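# Push the utility cart into the yellow bay

## Task

Move the utility cart into the yellow-taped bay so that each of its four wheels is inside the tape and none touches it. Anything it carries must stay on it with no part overhanging its edges. The robot must not tip over or finish leaning, or the task fails. The cart has to stay in place without the robot holding it when the scene ends.

## Robot and tools

Robot: TidyBot++. It has one mobile base (0.54 m long, 0.50 m wide, 0.38 m tall) on four powered casters. On top sits a single seven-joint arm with a two-finger gripper. The shoulder is 0.12 m ahead of the base centre and 0.68 m up. The arm starts folded with the hand pointing down. In that pose the hand pokes out up to 0.08 m ahead of the base and the elbow reaches 1.15 m high. There are two cameras. base_camera is fixed on the chassis, looking forward. wrist_camera looks along the hand.

Frames: the base frame sits on the floor below the base centre, with x forward, y left and z up. hand_pose is given in this frame: the point between the finger pads, with its z along the fingers and its y along the closing line. The odometry frame is the base frame as it was when the scene began. base_odometry counts only wheel rotation, so wheel slip shows up as motion, and drift of a few cm and degrees builds up. Heading is positive to the left, within -3.142..3.142.

execute_actions: actions is a list holding zero or one action. An empty list only reports state and images. cameras is an optional list of "base_camera", "wrist_camera" or "all"; leave it out for all cameras, or pass [] for none. One action may contain:
- base: exactly one key, each a relative move from the current base pose. translate_m is metres straight ahead (+ forward, -2..2). strafe_m is metres sideways (+ left, -2..2). rotate_rad turns in place, in radians (+ counter-clockwise seen from above, -6.3..6.3).
- joints: absolute targets by name, in radians. joint_1_rad is the whole-arm yaw, any angle; + is clockwise from above, the reverse of heading. joint_2_rad is the shoulder (-2.249..2.249). joint_3_rad is the upper-arm twist, any angle. joint_4_rad is the elbow (-2.579..2.579). joint_5_rad is the forearm twist, any angle. joint_6_rad is the wrist (-2.099..2.099). joint_7_rad is the hand twist, any angle. gripper_pos runs 0 (open, about 85 mm gap) to 1 (closed, squeezing about 100 N per finger). Unlimited joints go the short way round, so send steps under half a turn.
- speeds: caps on top speed for this action only. translate_m and strafe_m take 0.05..0.5 m/s; rotate_rad takes 0.1..1.57 rad/s. The defaults are the maximums. A base move that would need more than 8.667 s is rejected, and no action lasts beyond 15 s.
Any unknown key or out-of-range value rejects the whole call, and nothing moves. Joints and base left out of an action may keep pushing toward their earlier targets.

Arm geometry: segment lengths are 0.42, 0.31 and 0.31 m. Use joint_1_rad=0, joint_3_rad=3.14 and joint_5_rad=0, which is roughly the start pose. Then the arm moves in the x-z plane, with segment tilts from vertical (forward +) of j2, j2-j4 and j2-j4-j6. Horizontal reach is the sum of L·sin over the segments, and height above the shoulder is the sum of L·cos. A hand pointing down can get no higher than about 0.94 m. Friction leaves joints a little short. To correct, resend last command + (wanted - read). This does not apply while holding a load, because the arm sags and may sink further.

wait(seconds 0..10) sends no new command and returns state and images. zoom_image(camera, region=[x0,y0,x1,y1]) enlarges part of that camera's latest image. Pixels start at the top-left, and the region can be at most 504x504. base_camera images are 644x364; wrist_camera images are 644x476 fisheye. read_manual(section="licences") only returns licence text. finished_scene(scene=N) closes the current scene for good and reports success. Call it only once the cart is parked and released and everything is still.

Results: a "pictures" line lists the images in order. Other lines give base_odometry, base_tilt (degrees, + when leaning forward or right, with a fixed error of about 1°), joint_positions, hand_pose, and motor_effort (% of maximum, with the peak in brackets; noisy). base_status and joint_status tell how each motion ended. "done" for the base only means the wheels turned the commanded amount; a blocked base can say done while far short. "off_target" means it came to rest short and may still push. After "contact_stop" or "time_out" the motion holds where it stopped. "joint command not followed" with a "cause:" line means the arm targets were withheld, usually because of self-collision; that joint's status then shows not_followed. on_its_own lists motion you did not command. "ARM HIT" marks a hard hit on the base or on the arm itself. MOTOR HOT appears from 60 °C; at 75 °C an OVER-TEMPERATURE FAULT lets the arm sink, and joints show limit_stop_at_motor_heat, so resend the targets. A torque fault (joints 1-4 limit 104.5 N m, joints 5-7 limit 51.3) freezes the arm for 10 s and skips the rest of that call. If a call reports a stop, the rest of that reply's motion calls are dropped.

The simulation keeps running while you think, holding the last command.

Cautions: keep the arm from snagging anything around 0.8 m or higher while the base drives, or the robot can tip. Side pushes with a raised hand can lift wheels. Push the cart gently at low speed, so its load stays on and does not overhang. Avoid slamming the cart or pushing hard into fixed things. A blocked base keeps shoving until time-out. Finish with the gripper open and the robot clear of the cart, so the cart sits in the bay with no support from the robot. Loose objects may get nudged briefly by outside pushes.

Each tool is called as name(argument=value, ...), one argument or row to a line, values as JSON.

## Session

execute_actions(
  actions=[],
)

Scene clock: 0.00 s.
base_odometry: x=+0.000 y=+0.000 heading=+0.000 (m, m, rad; odometry frame)
base_tilt: forward=-0.3 right=+0.2 (deg)
base_status: not commanded
joint_positions: joint_1_rad=-0.038 joint_2_rad=-0.383 joint_3_rad=+3.127 joint_4_rad=-2.537 joint_5_rad=+0.002 joint_6_rad=-0.830 joint_7_rad=+1.576 gripper_pos=+0.000
joint_status: not commanded
motor_effort: joint_1_rad=+0 joint_2_rad=-1 joint_3_rad=+1 joint_4_rad=+20 joint_5_rad=+0 joint_6_rad=+3 joint_7_rad=+0 (%)
hand_pose: x=+0.2729 y=+0.0084 z=+0.5916 quat_wxyz=(+0.002, +0.996, +0.030, +0.079) (m; base frame)
pictures: base_camera, wrist_camera
Images, in order (width x height): base_camera 644x364, wrist_camera 644x476.

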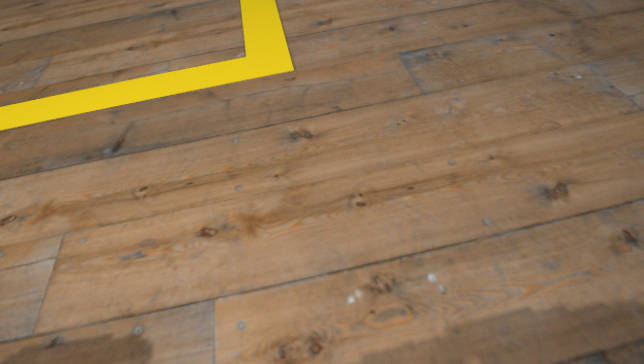

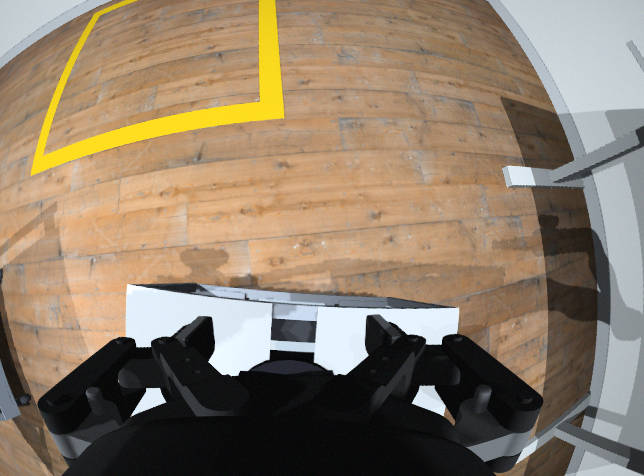

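execute_actions(
  actions=[
    {"joints":{"joint_1_rad":-0.9,"joint_2_rad":-0.3,"joint_4_rad":-1.0,"joint_6_rad":-1.6}},
  ],
  cameras=["wrist_camera"],
)

Scene clock: 5.73 s.
base_odometry: x=+0.000 y=+0.000 heading=+0.000 (m, m, rad; odometry frame)
base_tilt: forward=-0.2 right=+0.2 (deg)
base_status: not commanded
joint_positions: joint_1_rad=-0.881 joint_2_rad=-0.319 joint_3_rad=+3.127 joint_4_rad=-1.010 joint_5_rad=+0.002 joint_6_rad=-1.574 joint_7_rad=+1.576 gripper_pos=+0.000
joint_status: all done
motor_effort: joint_1_rad=+0(0) joint_2_rad=-2(7) joint_3_rad=+1(1) joint_4_rad=+16(22) joint_5_rad=-1(0) joint_6_rad=+7(7) joint_7_rad=+0(0) (%)
hand_pose: x=+0.3091 y=+0.2415 z=+1.1243 quat_wxyz=(-0.180, +0.815, +0.395, +0.384) (m; base frame)
pictures: wrist_camera
Images, in order (width x height): wrist_camera 644x476.

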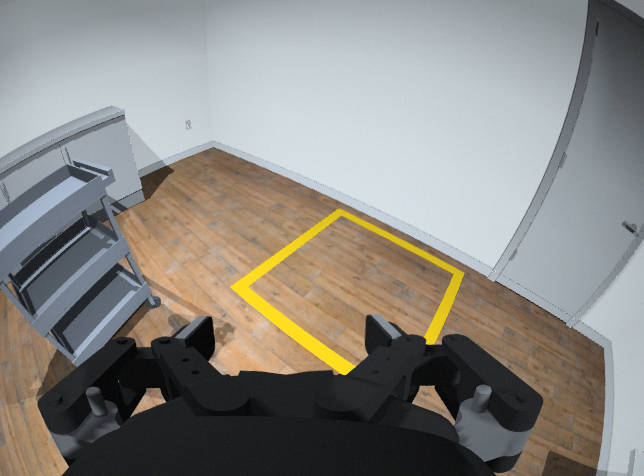

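execute_actions(
  actions=[
    {"joints":{"joint_1_rad":-1.8}},
  ],
  cameras=["wrist_camera"],
)

Scene clock: 9.10 s.
base_odometry: x=+0.000 y=+0.000 heading=+0.000 (m, m, rad; odometry frame)
base_tilt: forward=-0.2 right=+0.2 (deg)
base_status: not commanded
joint_positions: joint_1_rad=-1.782 joint_2_rad=-0.317 joint_3_rad=+3.127 joint_4_rad=-1.010 joint_5_rad=+0.002 joint_6_rad=-1.574 joint_7_rad=+1.576 gripper_pos=+0.000
joint_status: all done
motor_effort: joint_1_rad=+0(0) joint_2_rad=-2(2) joint_3_rad=+1(1) joint_4_rad=+16(16) joint_5_rad=+0(0) joint_6_rad=+7(8) joint_7_rad=+0(0) (%)
hand_pose: x=+0.0475 y=+0.2998 z=+1.1237 quat_wxyz=(-0.328, +0.562, +0.710, +0.267) (m; base frame)
pictures: wrist_camera
Images, in order (width x height): wrist_camera 644x476.

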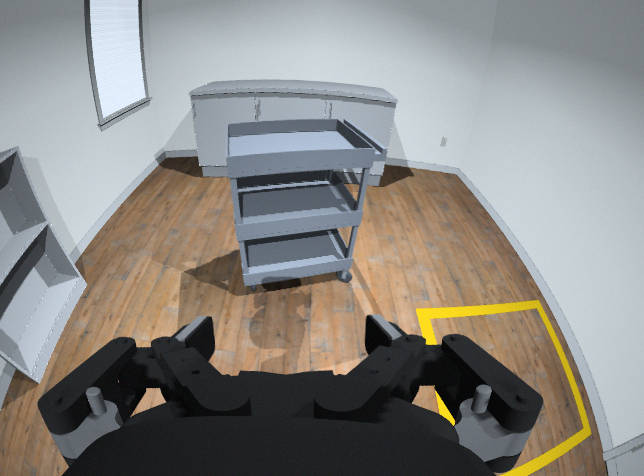

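zoom_image(
  camera="wrist_camera",
  region=[200, 90, 440, 320],
)

Region (200, 90, 440, 320) of wrist_camera's 644x476 image, scaled by 2.100; it fills the top 483 rows of this view, and the rest is white.

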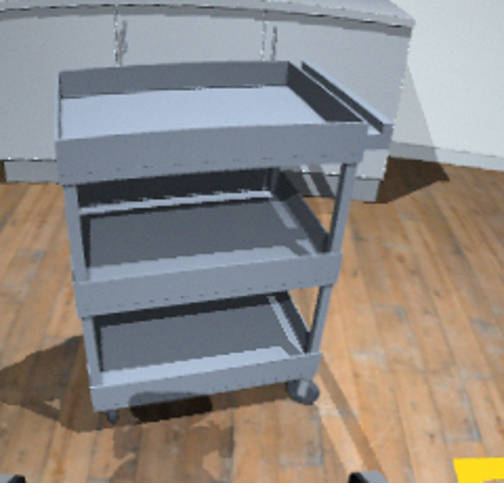

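execute_actions(
  actions=[
    {"base":{"rotate_rad":0.3},"joints":{"joint_1_rad":-0.5,"joint_2_rad":-0.7,"joint_4_rad":-1.0,"joint_6_rad":-2.0}},
  ],
  cameras=[],
)

execute_actions(
  actions=[
    {"base":{"translate_m":-0.62}},
  ],
  cameras=[],
)

execute_actions(
  actions=[
    {"base":{"strafe_m":1.42},"joints":{"joint_1_rad":0}},
  ],
)

Scene clock: 52.23 s.
base_odometry: x=+0.000 y=+0.000 heading=+0.300 (m, m, rad; odometry frame)
base_tilt: forward=-0.2 right=+0.2 (deg)
base_status: done
joint_positions: joint_1_rad=-0.518 joint_2_rad=-0.686 joint_3_rad=+3.127 joint_4_rad=-1.010 joint_5_rad=+0.002 joint_6_rad=-1.975 joint_7_rad=+1.576 gripper_pos=+0.000
joint_status: all done
motor_effort: joint_1_rad=+0(0) joint_2_rad=+14(15) joint_3_rad=+2(2) joint_4_rad=+10(17) joint_5_rad=+0(0) joint_6_rad=+7(8) joint_7_rad=+0(0) (%)
hand_pose: x=+0.1733 y=+0.0371 z=+1.0980 quat_wxyz=(-0.101, +0.880, +0.242, +0.396) (m; base frame)
pictures: none
No camera images: the call's "cameras" was empty. Leave "cameras" out to get every camera's image.

Scene clock: 54.83 s.
base_odometry: x=-0.592 y=-0.184 heading=+0.301 (m, m, rad; odometry frame)
base_tilt: forward=-0.3 right=+0.2 (deg)
base_status: done
joint_positions: joint_1_rad=-0.517 joint_2_rad=-0.696 joint_3_rad=+3.127 joint_4_rad=-1.010 joint_5_rad=+0.002 joint_6_rad=-1.976 joint_7_rad=+1.576 gripper_pos=+0.000
joint_status: not commanded
motor_effort: joint_1_rad=-1(0) joint_2_rad=+15(17) joint_3_rad=+2(2) joint_4_rad=+10(12) joint_5_rad=+0(0) joint_6_rad=+7(8) joint_7_rad=+0(0) (%)
hand_pose: x=+0.1698 y=+0.0351 z=+1.0985 quat_wxyz=(-0.102, +0.878, +0.241, +0.400) (m; base frame)
pictures: none
No camera images: the call's "cameras" was empty. Leave "cameras" out to get every camera's image.

Scene clock: 59.03 s.
base_odometry: x=-1.013 y=+1.172 heading=+0.301 (m, m, rad; odometry frame)
base_tilt: forward=-0.3 right=+0.2 (deg)
base_status: done
joint_positions: joint_1_rad=-0.014 joint_2_rad=-0.696 joint_3_rad=+3.127 joint_4_rad=-1.010 joint_5_rad=+0.002 joint_6_rad=-1.976 joint_7_rad=+1.576 gripper_pos=+0.000
joint_status: all done
motor_effort: joint_1_rad=+0(1) joint_2_rad=+14(16) joint_3_rad=+2(2) joint_4_rad=+11(11) joint_5_rad=+0(0) joint_6_rad=+7(7) joint_7_rad=+0(0) (%)
hand_pose: x=+0.1802 y=+0.0063 z=+1.0986 quat_wxyz=(+0.001, +0.911, +0.015, +0.413) (m; base frame)
pictures: base_camera, wrist_camera
Images, in order (width x height): base_camera 644x364, wrist_camera 644x476.

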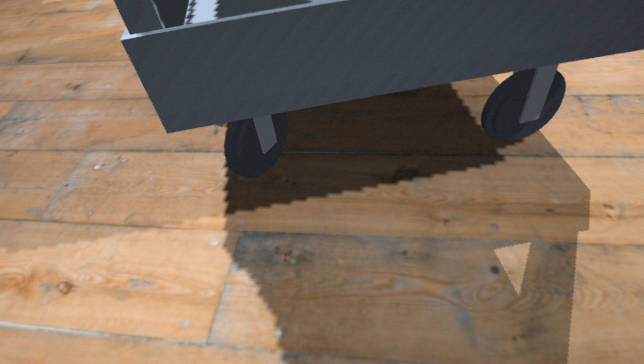

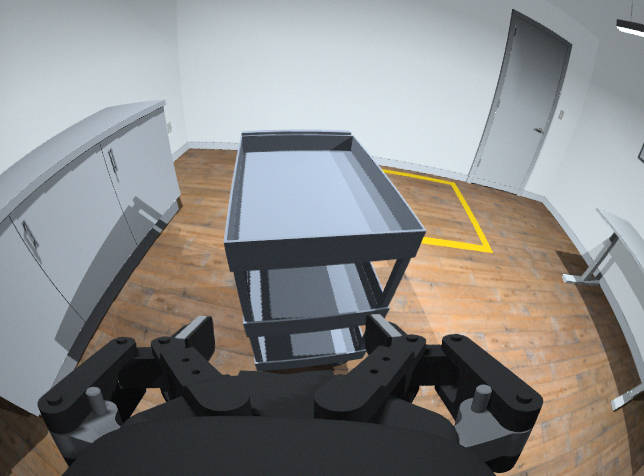

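execute_actions(
  actions=[
    {"base":{"rotate_rad":-0.15}},
  ],
  cameras=[],
)

execute_actions(
  actions=[
    {"base":{"translate_m":0.45},"speeds":{"translate_m":0.12}},
  ],
)

Scene clock: 64.37 s.
base_odometry: x=-1.013 y=+1.172 heading=+0.151 (m, m, rad; odometry frame)
base_tilt: forward=-0.2 right=+0.2 (deg)
base_status: done
joint_positions: joint_1_rad=-0.014 joint_2_rad=-0.696 joint_3_rad=+3.127 joint_4_rad=-1.010 joint_5_rad=+0.002 joint_6_rad=-1.976 joint_7_rad=+1.576 gripper_pos=+0.000
joint_status: not commanded
motor_effort: joint_1_rad=+0(1) joint_2_rad=+14(16) joint_3_rad=+1(2) joint_4_rad=+10(11) joint_5_rad=+0(0) joint_6_rad=+7(8) joint_7_rad=+0(0) (%)
hand_pose: x=+0.1802 y=+0.0063 z=+1.0986 quat_wxyz=(+0.001, +0.911, +0.015, +0.413) (m; base frame)
pictures: none
No camera images: the call's "cameras" was empty. Leave "cameras" out to get every camera's image.

Scene clock: 68.63 s.
base_odometry: x=-0.568 y=+1.240 heading=+0.151 (m, m, rad; odometry frame)
base_tilt: forward=-0.2 right=+0.2 (deg)
base_status: done
joint_positions: joint_1_rad=-0.014 joint_2_rad=-0.697 joint_3_rad=+3.127 joint_4_rad=-1.009 joint_5_rad=+0.002 joint_6_rad=-1.977 joint_7_rad=+1.576 gripper_pos=+0.000
joint_status: not commanded
motor_effort: joint_1_rad=+0(1) joint_2_rad=+15(18) joint_3_rad=+1(3) joint_4_rad=+11(11) joint_5_rad=+0(0) joint_6_rad=+7(8) joint_7_rad=+0(0) (%)
hand_pose: x=+0.1794 y=+0.0063 z=+1.0988 quat_wxyz=(+0.001, +0.910, +0.015, +0.414) (m; base frame)
pictures: base_camera, wrist_camera
Images, in order (width x height): base_camera 644x364, wrist_camera 644x476.

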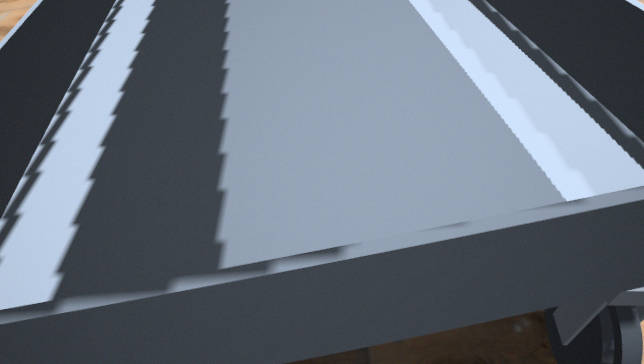

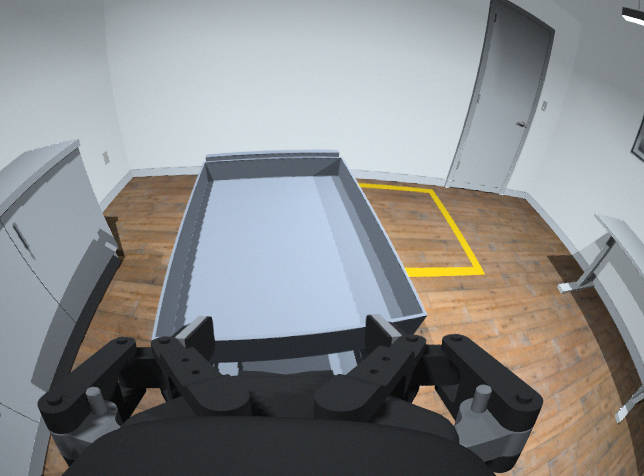

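execute_actions(
  actions=[
    {"base":{"translate_m":1.0},"speeds":{"translate_m":0.2},"joints":{"joint_1_rad":0.5}},
  ],
)

Scene clock: 77.43 s.
base_odometry: x=+0.420 y=+1.391 heading=+0.151 (m, m, rad; odometry frame)
base_tilt: forward=-0.3 right=+0.2 (deg)
base_status: done
joint_positions: joint_1_rad=+0.483 joint_2_rad=-0.700 joint_3_rad=+3.127 joint_4_rad=-1.008 joint_5_rad=+0.002 joint_6_rad=-1.977 joint_7_rad=+1.576 gripper_pos=+0.000
joint_status: all done
motor_effort: joint_1_rad=+0(0) joint_2_rad=+15(18) joint_3_rad=+1(2) joint_4_rad=+10(11) joint_5_rad=+0(0) joint_6_rad=+7(8) joint_7_rad=+0(0) (%)
hand_pose: x=+0.1742 y=-0.0228 z=+1.0991 quat_wxyz=(+0.103, +0.885, -0.209, +0.402) (m; base frame)
pictures: base_camera, wrist_camera
Images, in order (width x height): base_camera 644x364, wrist_camera 644x476.

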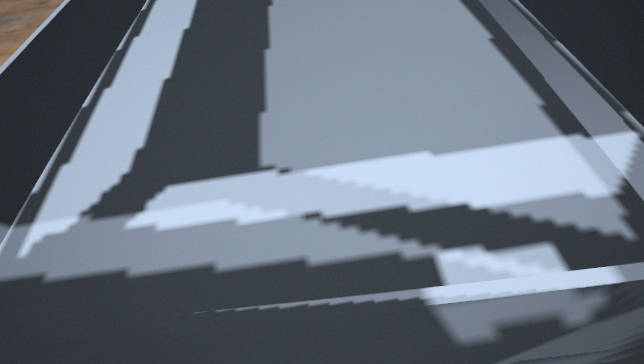

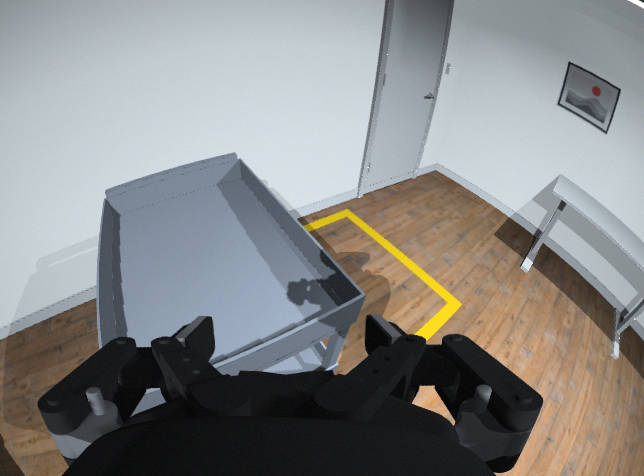

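execute_actions(
  actions=[
    {"base":{"translate_m":-0.05}},
  ],
  cameras=[],
)

execute_actions(
  actions=[
    {"base":{"strafe_m":0.64},"joints":{"joint_1_rad":0.9}},
  ],
)

Scene clock: 81.57 s.
base_odometry: x=+0.370 y=+1.384 heading=+0.151 (m, m, rad; odometry frame)
base_tilt: forward=-0.2 right=+0.2 (deg)
base_status: done
joint_positions: joint_1_rad=+0.483 joint_2_rad=-0.705 joint_3_rad=+3.127 joint_4_rad=-1.007 joint_5_rad=+0.002 joint_6_rad=-1.977 joint_7_rad=+1.576 gripper_pos=+0.000
joint_status: not commanded
motor_effort: joint_1_rad=+0(0) joint_2_rad=+15(18) joint_3_rad=+1(2) joint_4_rad=+10(12) joint_5_rad=+0(0) joint_6_rad=+7(8) joint_7_rad=+0(0) (%)
hand_pose: x=+0.1722 y=-0.0218 z=+1.0998 quat_wxyz=(+0.104, +0.884, -0.209, +0.405) (m; base frame)
pictures: none
No camera images: the call's "cameras" was empty. Leave "cameras" out to get every camera's image.

Scene clock: 84.20 s.
base_odometry: x=+0.274 y=+2.017 heading=+0.151 (m, m, rad; odometry frame)
base_tilt: forward=-0.2 right=+0.2 (deg)
base_status: done
joint_positions: joint_1_rad=+0.884 joint_2_rad=-0.705 joint_3_rad=+3.127 joint_4_rad=-1.007 joint_5_rad=+0.002 joint_6_rad=-1.977 joint_7_rad=+1.576 gripper_pos=+0.000
joint_status: all done
motor_effort: joint_1_rad=+0(1) joint_2_rad=+15(18) joint_3_rad=+2(2) joint_4_rad=+10(12) joint_5_rad=+0(0) joint_6_rad=+8(8) joint_7_rad=+1(0) (%)
hand_pose: x=+0.1595 y=-0.0409 z=+1.0998 quat_wxyz=(+0.182, +0.825, -0.381, +0.376) (m; base frame)
pictures: base_camera, wrist_camera
Images, in order (width x height): base_camera 644x364, wrist_camera 644x476.

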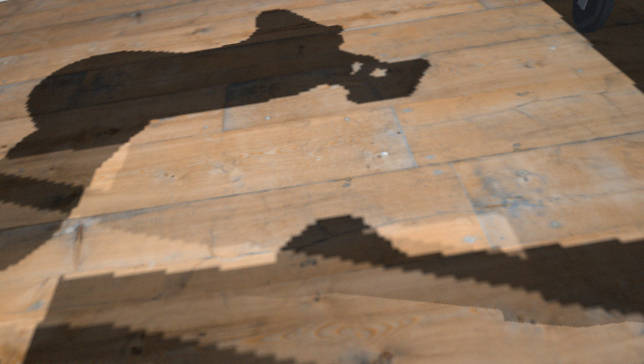

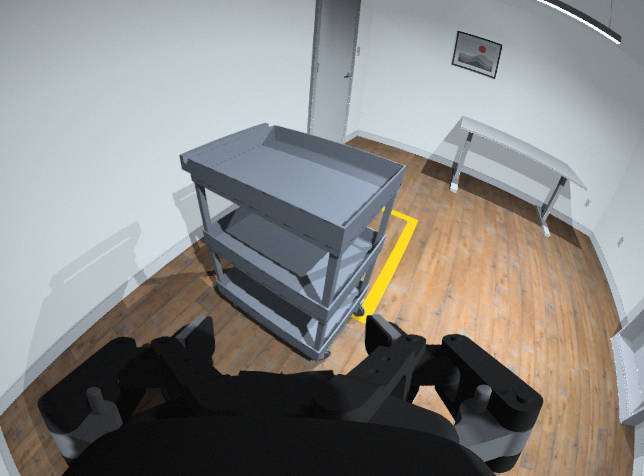

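execute_actions(
  actions=[
    {"base":{"translate_m":0.6},"joints":{"joint_1_rad":1.57}},
  ],
  cameras=[],
)

execute_actions(
  actions=[
    {"base":{"rotate_rad":0.2}},
  ],
)

Scene clock: 90.53 s.
base_odometry: x=+0.867 y=+2.107 heading=+0.151 (m, m, rad; odometry frame)
base_tilt: forward=-0.2 right=+0.2 (deg)
base_status: done
joint_positions: joint_1_rad=+1.557 joint_2_rad=-0.705 joint_3_rad=+3.127 joint_4_rad=-1.007 joint_5_rad=+0.002 joint_6_rad=-1.977 joint_7_rad=+1.576 gripper_pos=+0.000
joint_status: all done
motor_effort: joint_1_rad=+0(2) joint_2_rad=+15(17) joint_3_rad=+1(2) joint_4_rad=+10(10) joint_5_rad=+0(1) joint_6_rad=+7(8) joint_7_rad=+0(0) (%)
hand_pose: x=+0.1252 y=-0.0572 z=+1.0998 quat_wxyz=(+0.296, +0.653, -0.632, +0.295) (m; base frame)
pictures: none
No camera images: the call's "cameras" was empty. Leave "cameras" out to get every camera's image.

Scene clock: 91.53 s.
base_odometry: x=+0.868 y=+2.107 heading=+0.351 (m, m, rad; odometry frame)
base_tilt: forward=-0.2 right=+0.2 (deg)
base_status: done
joint_positions: joint_1_rad=+1.557 joint_2_rad=-0.705 joint_3_rad=+3.127 joint_4_rad=-1.007 joint_5_rad=+0.002 joint_6_rad=-1.977 joint_7_rad=+1.576 gripper_pos=+0.000
joint_status: not commanded
motor_effort: joint_1_rad=+0(1) joint_2_rad=+15(16) joint_3_rad=+1(2) joint_4_rad=+11(12) joint_5_rad=+0(1) joint_6_rad=+7(8) joint_7_rad=+0(0) (%)
hand_pose: x=+0.1252 y=-0.0572 z=+1.0998 quat_wxyz=(+0.296, +0.653, -0.632, +0.295) (m; base frame)
pictures: base_camera, wrist_camera
Images, in order (width x height): base_camera 644x364, wrist_camera 644x476.

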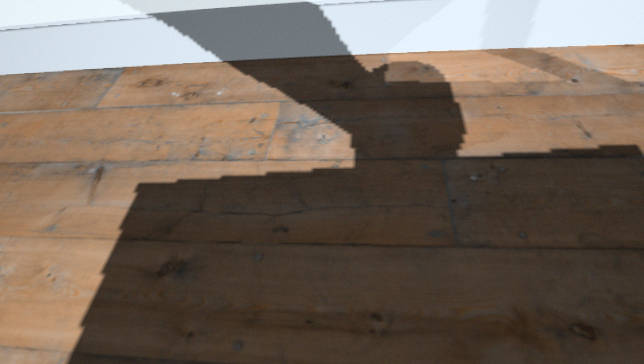

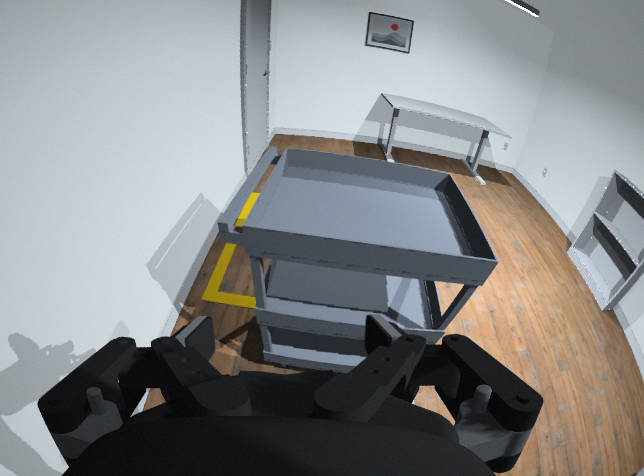

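execute_actions(
  actions=[
    {"base":{"rotate_rad":0.25}},
  ],
  cameras=[],
)

execute_actions(
  actions=[
    {"base":{"translate_m":-0.22},"speeds":{"translate_m":0.25}},
  ],
  cameras=[],
)

execute_actions(
  actions=[
    {"base":{"strafe_m":-0.5},"speeds":{"strafe_m":0.15}},
  ],
)

Scene clock: 104.93 s.
base_odometry: x=+0.868 y=+2.107 heading=+0.601 (m, m, rad; odometry frame)
base_tilt: forward=-0.2 right=+0.2 (deg)
base_status: done
joint_positions: joint_1_rad=+1.557 joint_2_rad=-0.705 joint_3_rad=+3.127 joint_4_rad=-1.007 joint_5_rad=+0.002 joint_6_rad=-1.977 joint_7_rad=+1.576 gripper_pos=+0.000
joint_status: not commanded
motor_effort: joint_1_rad=+0(1) joint_2_rad=+15(17) joint_3_rad=+2(2) joint_4_rad=+10(11) joint_5_rad=+0(0) joint_6_rad=+7(8) joint_7_rad=+0(0) (%)
hand_pose: x=+0.1252 y=-0.0572 z=+1.0998 quat_wxyz=(+0.296, +0.653, -0.632, +0.295) (m; base frame)
pictures: none
No camera images: the call's "cameras" was empty. Leave "cameras" out to get every camera's image.

Scene clock: 106.67 s.
base_odometry: x=+0.686 y=+1.983 heading=+0.602 (m, m, rad; odometry frame)
base_tilt: forward=-0.2 right=+0.2 (deg)
base_status: done
joint_positions: joint_1_rad=+1.557 joint_2_rad=-0.704 joint_3_rad=+3.127 joint_4_rad=-1.007 joint_5_rad=+0.002 joint_6_rad=-1.977 joint_7_rad=+1.576 gripper_pos=+0.000
joint_status: not commanded
motor_effort: joint_1_rad=+0(2) joint_2_rad=+16(16) joint_3_rad=+2(3) joint_4_rad=+10(11) joint_5_rad=-1(1) joint_6_rad=+7(8) joint_7_rad=+0(0) (%)
hand_pose: x=+0.1252 y=-0.0572 z=+1.0998 quat_wxyz=(+0.296, +0.653, -0.632, +0.295) (m; base frame)
pictures: none
No camera images: the call's "cameras" was empty. Leave "cameras" out to get every camera's image.

Scene clock: 110.67 s.
base_odometry: x=+0.969 y=+1.570 heading=+0.602 (m, m, rad; odometry frame)
base_tilt: forward=-0.2 right=+0.2 (deg)
base_status: done
joint_positions: joint_1_rad=+1.557 joint_2_rad=-0.700 joint_3_rad=+3.127 joint_4_rad=-1.006 joint_5_rad=+0.002 joint_6_rad=-1.978 joint_7_rad=+1.576 gripper_pos=+0.000
joint_status: not commanded
motor_effort: joint_1_rad=+0(1) joint_2_rad=+14(19) joint_3_rad=+1(2) joint_4_rad=+11(12) joint_5_rad=+0(0) joint_6_rad=+7(8) joint_7_rad=+0(1) (%)
hand_pose: x=+0.1252 y=-0.0590 z=+1.0995 quat_wxyz=(+0.295, +0.654, -0.632, +0.293) (m; base frame)
pictures: base_camera, wrist_camera
Images, in order (width x height): base_camera 644x364, wrist_camera 644x476.

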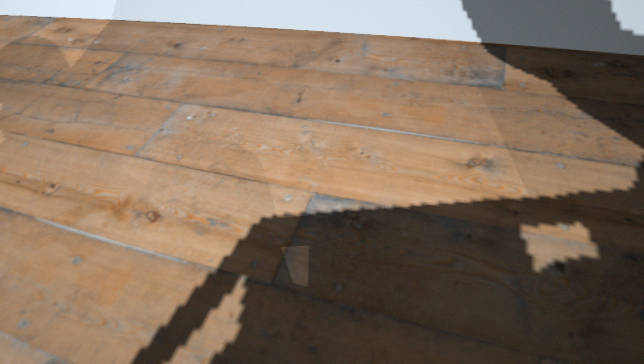

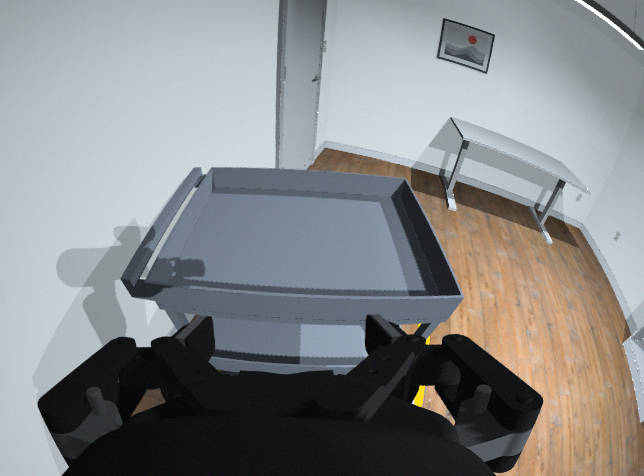

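execute_actions(
  actions=[
    {"base":{"strafe_m":-0.46},"speeds":{"strafe_m":0.15}},
  ],
)

execute_actions(
  actions=[
    {"base":{"strafe_m":0.6}},
  ],
)

Scene clock: 116.87 s.
base_odometry: x=+1.229 y=+1.192 heading=+0.601 (m, m, rad; odometry frame)
base_tilt: forward=-0.2 right=+0.1 (deg)
base_status: done
joint_positions: joint_1_rad=+1.557 joint_2_rad=-0.699 joint_3_rad=+3.127 joint_4_rad=-1.006 joint_5_rad=+0.002 joint_6_rad=-1.978 joint_7_rad=+1.576 gripper_pos=+0.000
joint_status: not commanded
motor_effort: joint_1_rad=+0(1) joint_2_rad=+15(19) joint_3_rad=+1(2) joint_4_rad=+11(11) joint_5_rad=-1(0) joint_6_rad=+7(8) joint_7_rad=+0(0) (%)
hand_pose: x=+0.1252 y=-0.0594 z=+1.0995 quat_wxyz=(+0.294, +0.654, -0.633, +0.293) (m; base frame)
pictures: base_camera, wrist_camera
Images, in order (width x height): base_camera 644x364, wrist_camera 644x476.

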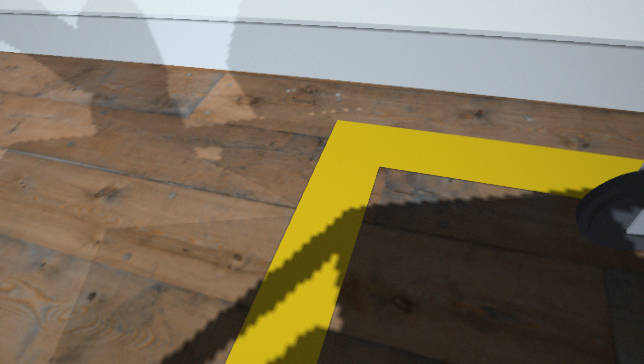

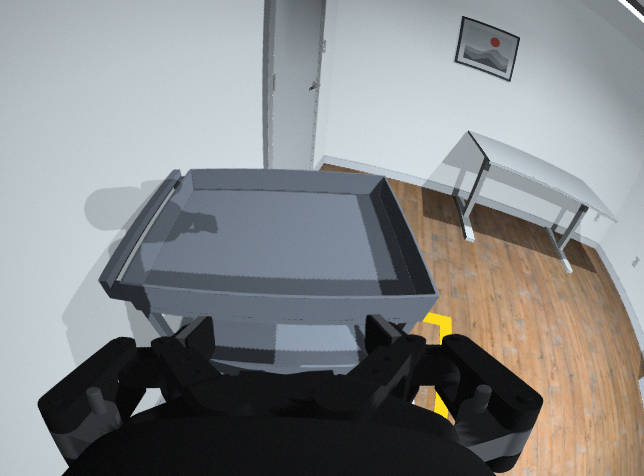

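Scene clock: 119.63 s.
base_odometry: x=+0.889 y=+1.686 heading=+0.602 (m, m, rad; odometry frame)
base_tilt: forward=-0.2 right=+0.2 (deg)
base_status: done
joint_positions: joint_1_rad=+1.557 joint_2_rad=-0.704 joint_3_rad=+3.127 joint_4_rad=-1.006 joint_5_rad=+0.002 joint_6_rad=-1.978 joint_7_rad=+1.576 gripper_pos=+0.000
joint_status: not commanded
motor_effort: joint_1_rad=+0(0) joint_2_rad=+15(18) joint_3_rad=+2(3) joint_4_rad=+11(13) joint_5_rad=+0(0) joint_6_rad=+8(8) joint_7_rad=+1(0) (%)
hand_pose: x=+0.1252 y=-0.0571 z=+1.0999 quat_wxyz=(+0.296, +0.653, -0.632, +0.295) (m; base frame)
pictures: base_camera, wrist_camera
Images, in order (width x height): base_camera 644x364, wrist_camera 644x476.

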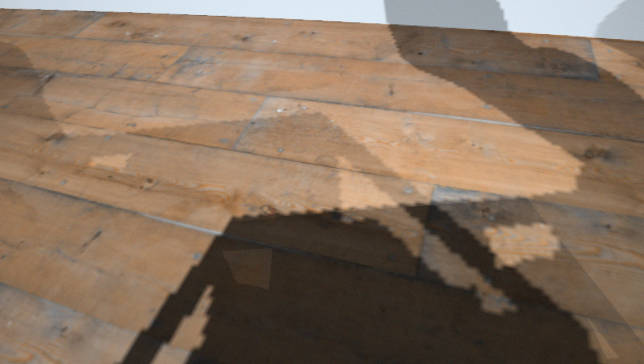

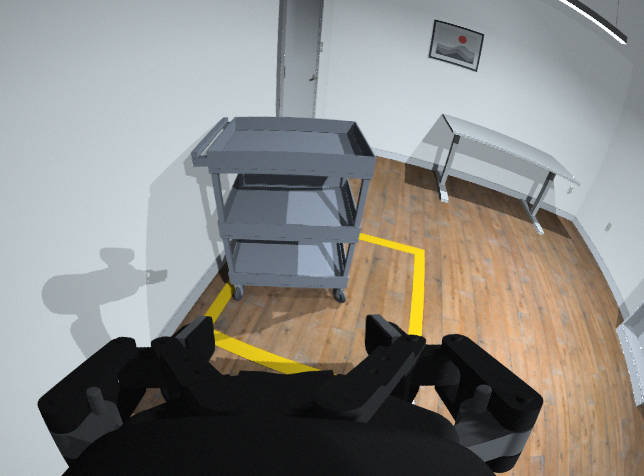

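execute_actions(
  actions=[
    {"base":{"strafe_m":-0.5},"speeds":{"strafe_m":0.3},"joints":{"joint_2_rad":0.08,"joint_4_rad":-1.25,"joint_6_rad":-1.03,"gripper_pos":1}},
  ],
)

Scene clock: 129.33 s.
base_odometry: x=+1.172 y=+1.274 heading=+0.602 (m, m, rad; odometry frame)
base_tilt: forward=-0.2 right=+0.3 (deg)
base_status: done
joint_positions: joint_1_rad=+1.557 joint_2_rad=+0.081 joint_3_rad=+3.127 joint_4_rad=-1.242 joint_5_rad=+0.002 joint_6_rad=-1.050 joint_7_rad=+1.576 gripper_pos=+0.999
joint_status: all done
motor_effort: joint_1_rad=+0(1) joint_2_rad=-22(24) joint_3_rad=+0(3) joint_4_rad=+23(24) joint_5_rad=+0(0) joint_6_rad=+7(9) joint_7_rad=+0(1) (%)
hand_pose: x=+0.1352 y=-0.5549 z=+0.9549 quat_wxyz=(+0.263, +0.666, -0.644, +0.268) (m; base frame)
pictures: base_camera, wrist_camera
Images, in order (width x height): base_camera 644x364, wrist_camera 644x476.

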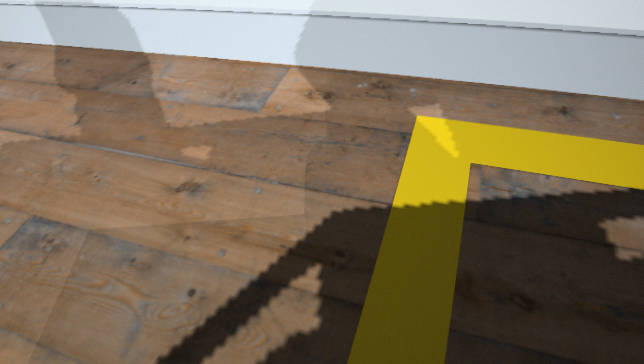

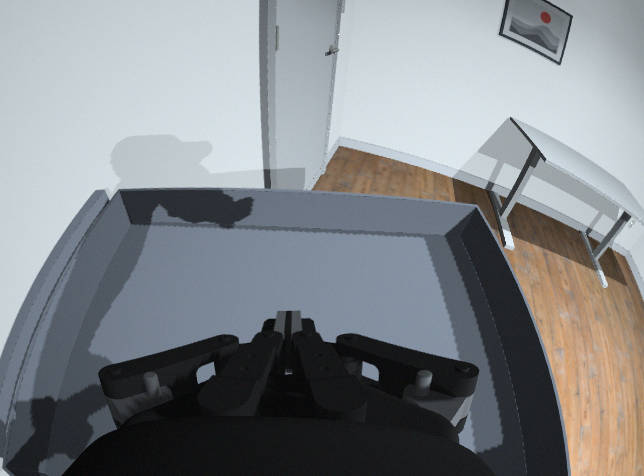

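execute_actions(
  actions=[
    {"base":{"translate_m":-0.2},"speeds":{"translate_m":0.2},"joints":{"joint_2_rad":0.32}},
  ],
)

Scene clock: 134.47 s.
base_odometry: x=+1.008 y=+1.161 heading=+0.602 (m, m, rad; odometry frame)
base_tilt: forward=-0.2 right=+0.3 (deg)
base_status: done
joint_positions: joint_1_rad=+1.567 joint_2_rad=+0.322 joint_3_rad=+3.126 joint_4_rad=-1.245 joint_5_rad=+0.002 joint_6_rad=-1.045 joint_7_rad=+1.576 gripper_pos=+0.999
joint_status: all done
motor_effort: joint_1_rad=+0(3) joint_2_rad=-28(32) joint_3_rad=+1(4) joint_4_rad=+22(23) joint_5_rad=-1(3) joint_6_rad=+5(7) joint_7_rad=+0(0) (%)
hand_pose: x=+0.1302 y=-0.6046 z=+0.8137 quat_wxyz=(+0.183, +0.690, -0.674, +0.187) (m; base frame)
pictures: base_camera, wrist_camera
Images, in order (width x height): base_camera 644x364, wrist_camera 644x476.

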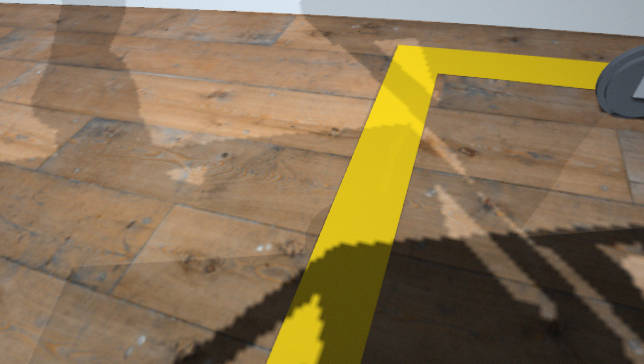

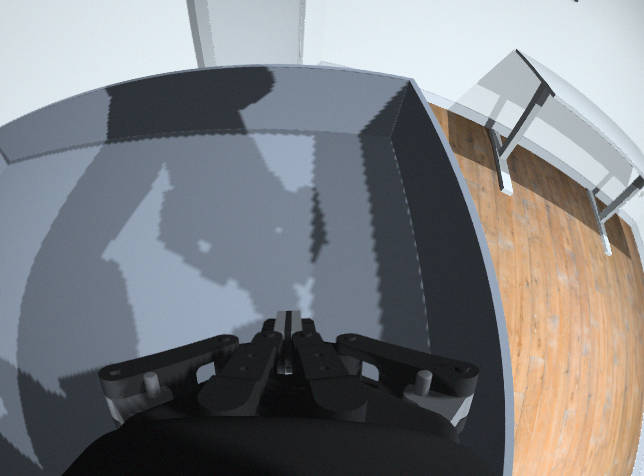

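execute_actions(
  actions=[
    {"base":{"translate_m":-0.24},"speeds":{"translate_m":0.07}},
  ],
)

Scene clock: 139.83 s.
base_odometry: x=+0.810 y=+1.025 heading=+0.603 (m, m, rad; odometry frame)
base_tilt: forward=-0.2 right=+0.3 (deg)
base_status: done
joint_positions: joint_1_rad=+1.556 joint_2_rad=+0.318 joint_3_rad=+3.112 joint_4_rad=-1.244 joint_5_rad=+0.002 joint_6_rad=-1.036 joint_7_rad=+1.576 gripper_pos=+0.999
joint_status: not commanded
motor_effort: joint_1_rad=+0(7) joint_2_rad=-28(29) joint_3_rad=+0(7) joint_4_rad=+22(23) joint_5_rad=-1(4) joint_6_rad=+5(5) joint_7_rad=+0(0) (%)
hand_pose: x=+0.1448 y=-0.6061 z=+0.8177 quat_wxyz=(+0.184, +0.697, -0.665, +0.196) (m; base frame)
pictures: base_camera, wrist_camera
Images, in order (width x height): base_camera 644x364, wrist_camera 644x476.

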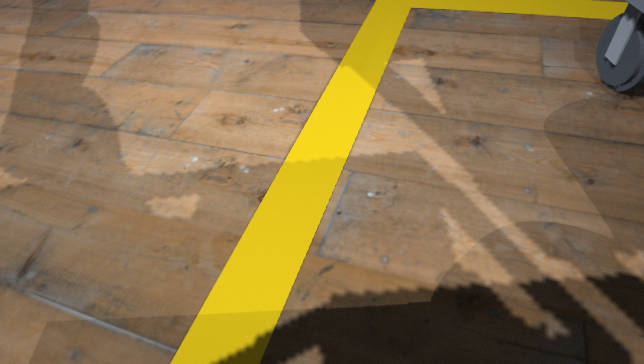

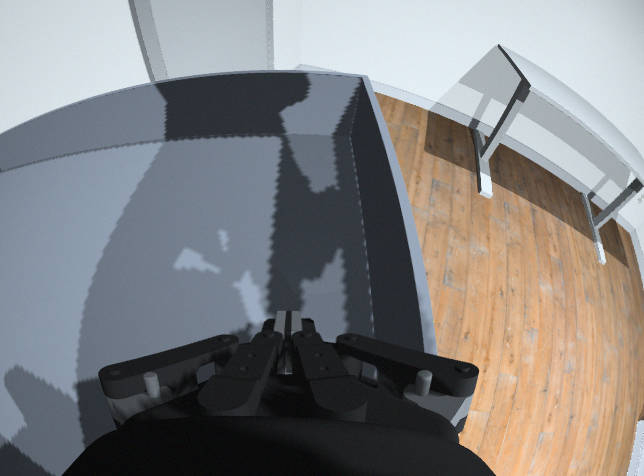

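Moved. Lift the arm, then look from behind the cart's end.

execute_actions(
  actions=[
    {"joints":{"joint_2_rad":0.05}},
  ],
  cameras=[],
)

execute_actions(
  actions=[
    {"base":{"translate_m":-0.4},"joints":{"joint_5_rad":-0.8,"joint_6_rad":-1.5}},
  ],
)

Scene clock: 145.17 s.
base_odometry: x=+0.810 y=+1.025 heading=+0.603 (m, m, rad; odometry frame)
base_tilt: forward=-0.2 right=+0.2 (deg)
base_status: not commanded
joint_positions: joint_1_rad=+1.556 joint_2_rad=+0.045 joint_3_rad=+3.112 joint_4_rad=-1.244 joint_5_rad=+0.002 joint_6_rad=-1.036 joint_7_rad=+1.576 gripper_pos=+0.999
joint_status: all done
motor_effort: joint_1_rad=-1(0) joint_2_rad=-19(31) joint_3_rad=+1(1) joint_4_rad=+23(24) joint_5_rad=-1(1) joint_6_rad=+7(8) joint_7_rad=+0(1) (%)
hand_pose: x=+0.1439 y=-0.5467 z=+0.9765 quat_wxyz=(+0.276, +0.665, -0.632, +0.286) (m; base frame)
pictures: none
No camera images: the call's "cameras" was empty. Leave "cameras" out to get every camera's image.

Scene clock: 147.30 s.
base_odometry: x=+0.480 y=+0.797 heading=+0.603 (m, m, rad; odometry frame)
base_tilt: forward=-0.2 right=+0.2 (deg)
base_status: done
joint_positions: joint_1_rad=+1.566 joint_2_rad=+0.044 joint_3_rad=+3.122 joint_4_rad=-1.245 joint_5_rad=-0.782 joint_6_rad=-1.490 joint_7_rad=+1.576 gripper_pos=+0.999
joint_status: all done
motor_effort: joint_1_rad=-1(3) joint_2_rad=-17(20) joint_3_rad=+1(3) joint_4_rad=+20(22) joint_5_rad=-7(7) joint_6_rad=+3(8) joint_7_rad=+0(0) (%)
hand_pose: x=+0.3484 y=-0.4003 z=+0.9856 quat_wxyz=(-0.154, +0.679, -0.606, +0.385) (m; base frame)
pictures: base_camera, wrist_camera
Images, in order (width x height): base_camera 644x364, wrist_camera 644x476.

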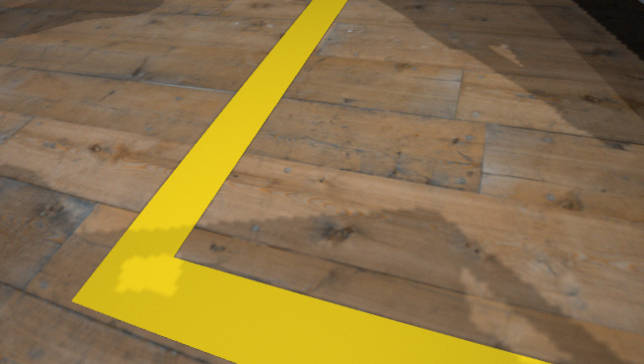

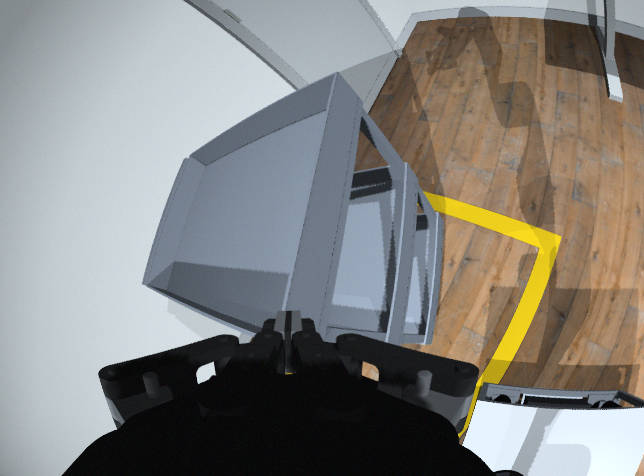

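execute_actions(
  actions=[
    {"base":{"rotate_rad":-0.85}},
  ],
  cameras=["base_camera"],
)

Scene clock: 154.30 s.
base_odometry: x=+0.480 y=+0.797 heading=-0.246 (m, m, rad; odometry frame)
base_tilt: forward=-0.2 right=+0.2 (deg)
base_status: done
joint_positions: joint_1_rad=+1.568 joint_2_rad=+0.048 joint_3_rad=+3.123 joint_4_rad=-1.245 joint_5_rad=-0.782 joint_6_rad=-1.490 joint_7_rad=+1.576 gripper_pos=+0.999
joint_status: not commanded
motor_effort: joint_1_rad=+0(1) joint_2_rad=-17(19) joint_3_rad=+0(1) joint_4_rad=+20(20) joint_5_rad=-6(7) joint_6_rad=+4(4) joint_7_rad=+0(0) (%)
hand_pose: x=+0.3474 y=-0.4019 z=+0.9843 quat_wxyz=(-0.155, +0.678, -0.607, +0.384) (m; base frame)
pictures: base_camera
Images, in order (width x height): base_camera 644x364.

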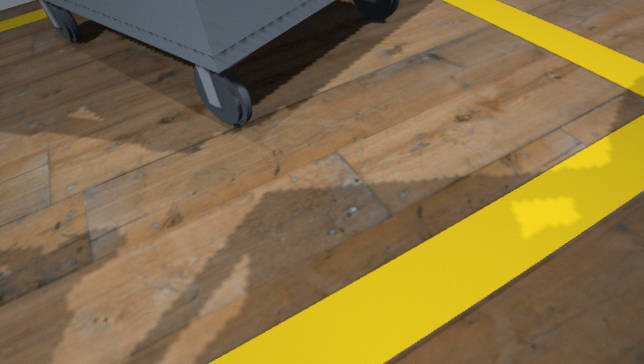

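execute_actions(
  actions=[
    {"base":{"strafe_m":-0.5},"joints":{"joint_1_rad":0.9,"joint_2_rad":1.3,"joint_4_rad":-0.7,"joint_5_rad":-1.45,"joint_6_rad":-1.5,"joint_7_rad":0.0}},
  ],
)

Scene clock: 167.80 s.
base_odometry: x=+0.358 y=+0.312 heading=-0.247 (m, m, rad; odometry frame)
base_tilt: forward=-0.2 right=+0.2 (deg)
base_status: done
joint_positions: joint_1_rad=+0.911 joint_2_rad=+1.293 joint_3_rad=+3.123 joint_4_rad=-0.714 joint_5_rad=-1.401 joint_6_rad=-1.490 joint_7_rad=+0.030 gripper_pos=+0.999
joint_status: all done
motor_effort: joint_1_rad=+0(2) joint_2_rad=-47(48) joint_3_rad=-5(5) joint_4_rad=+17(20) joint_5_rad=-8(8) joint_6_rad=-4(5) joint_7_rad=+0(1) (%)
hand_pose: x=+0.7871 y=-0.3534 z=+0.6118 quat_wxyz=(-0.556, +0.100, -0.758, -0.326) (m; base frame)
pictures: base_camera, wrist_camera
Images, in order (width x height): base_camera 644x364, wrist_camera 644x476.

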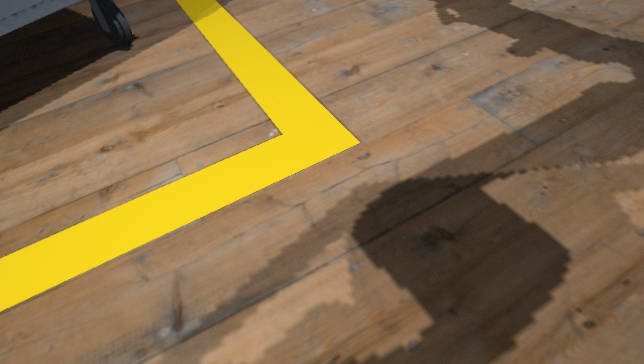

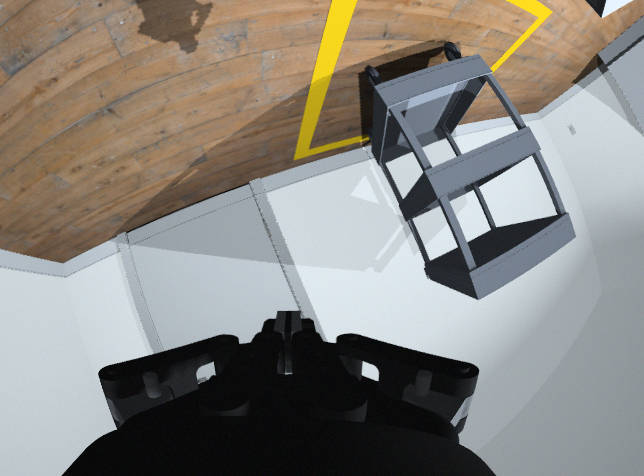

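zoom_image(
  camera="wrist_camera",
  region=[310, 50, 430, 170],
)

Region (310, 50, 430, 170) of wrist_camera's 644x476 image, scaled by 4.200.

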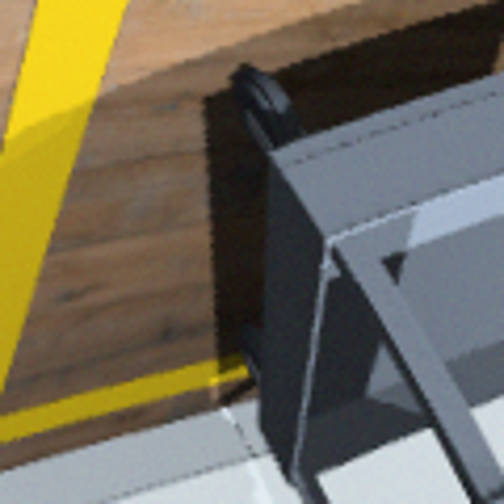

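finished_scene(
  scene=1,
)

The scene is finished: the task was done.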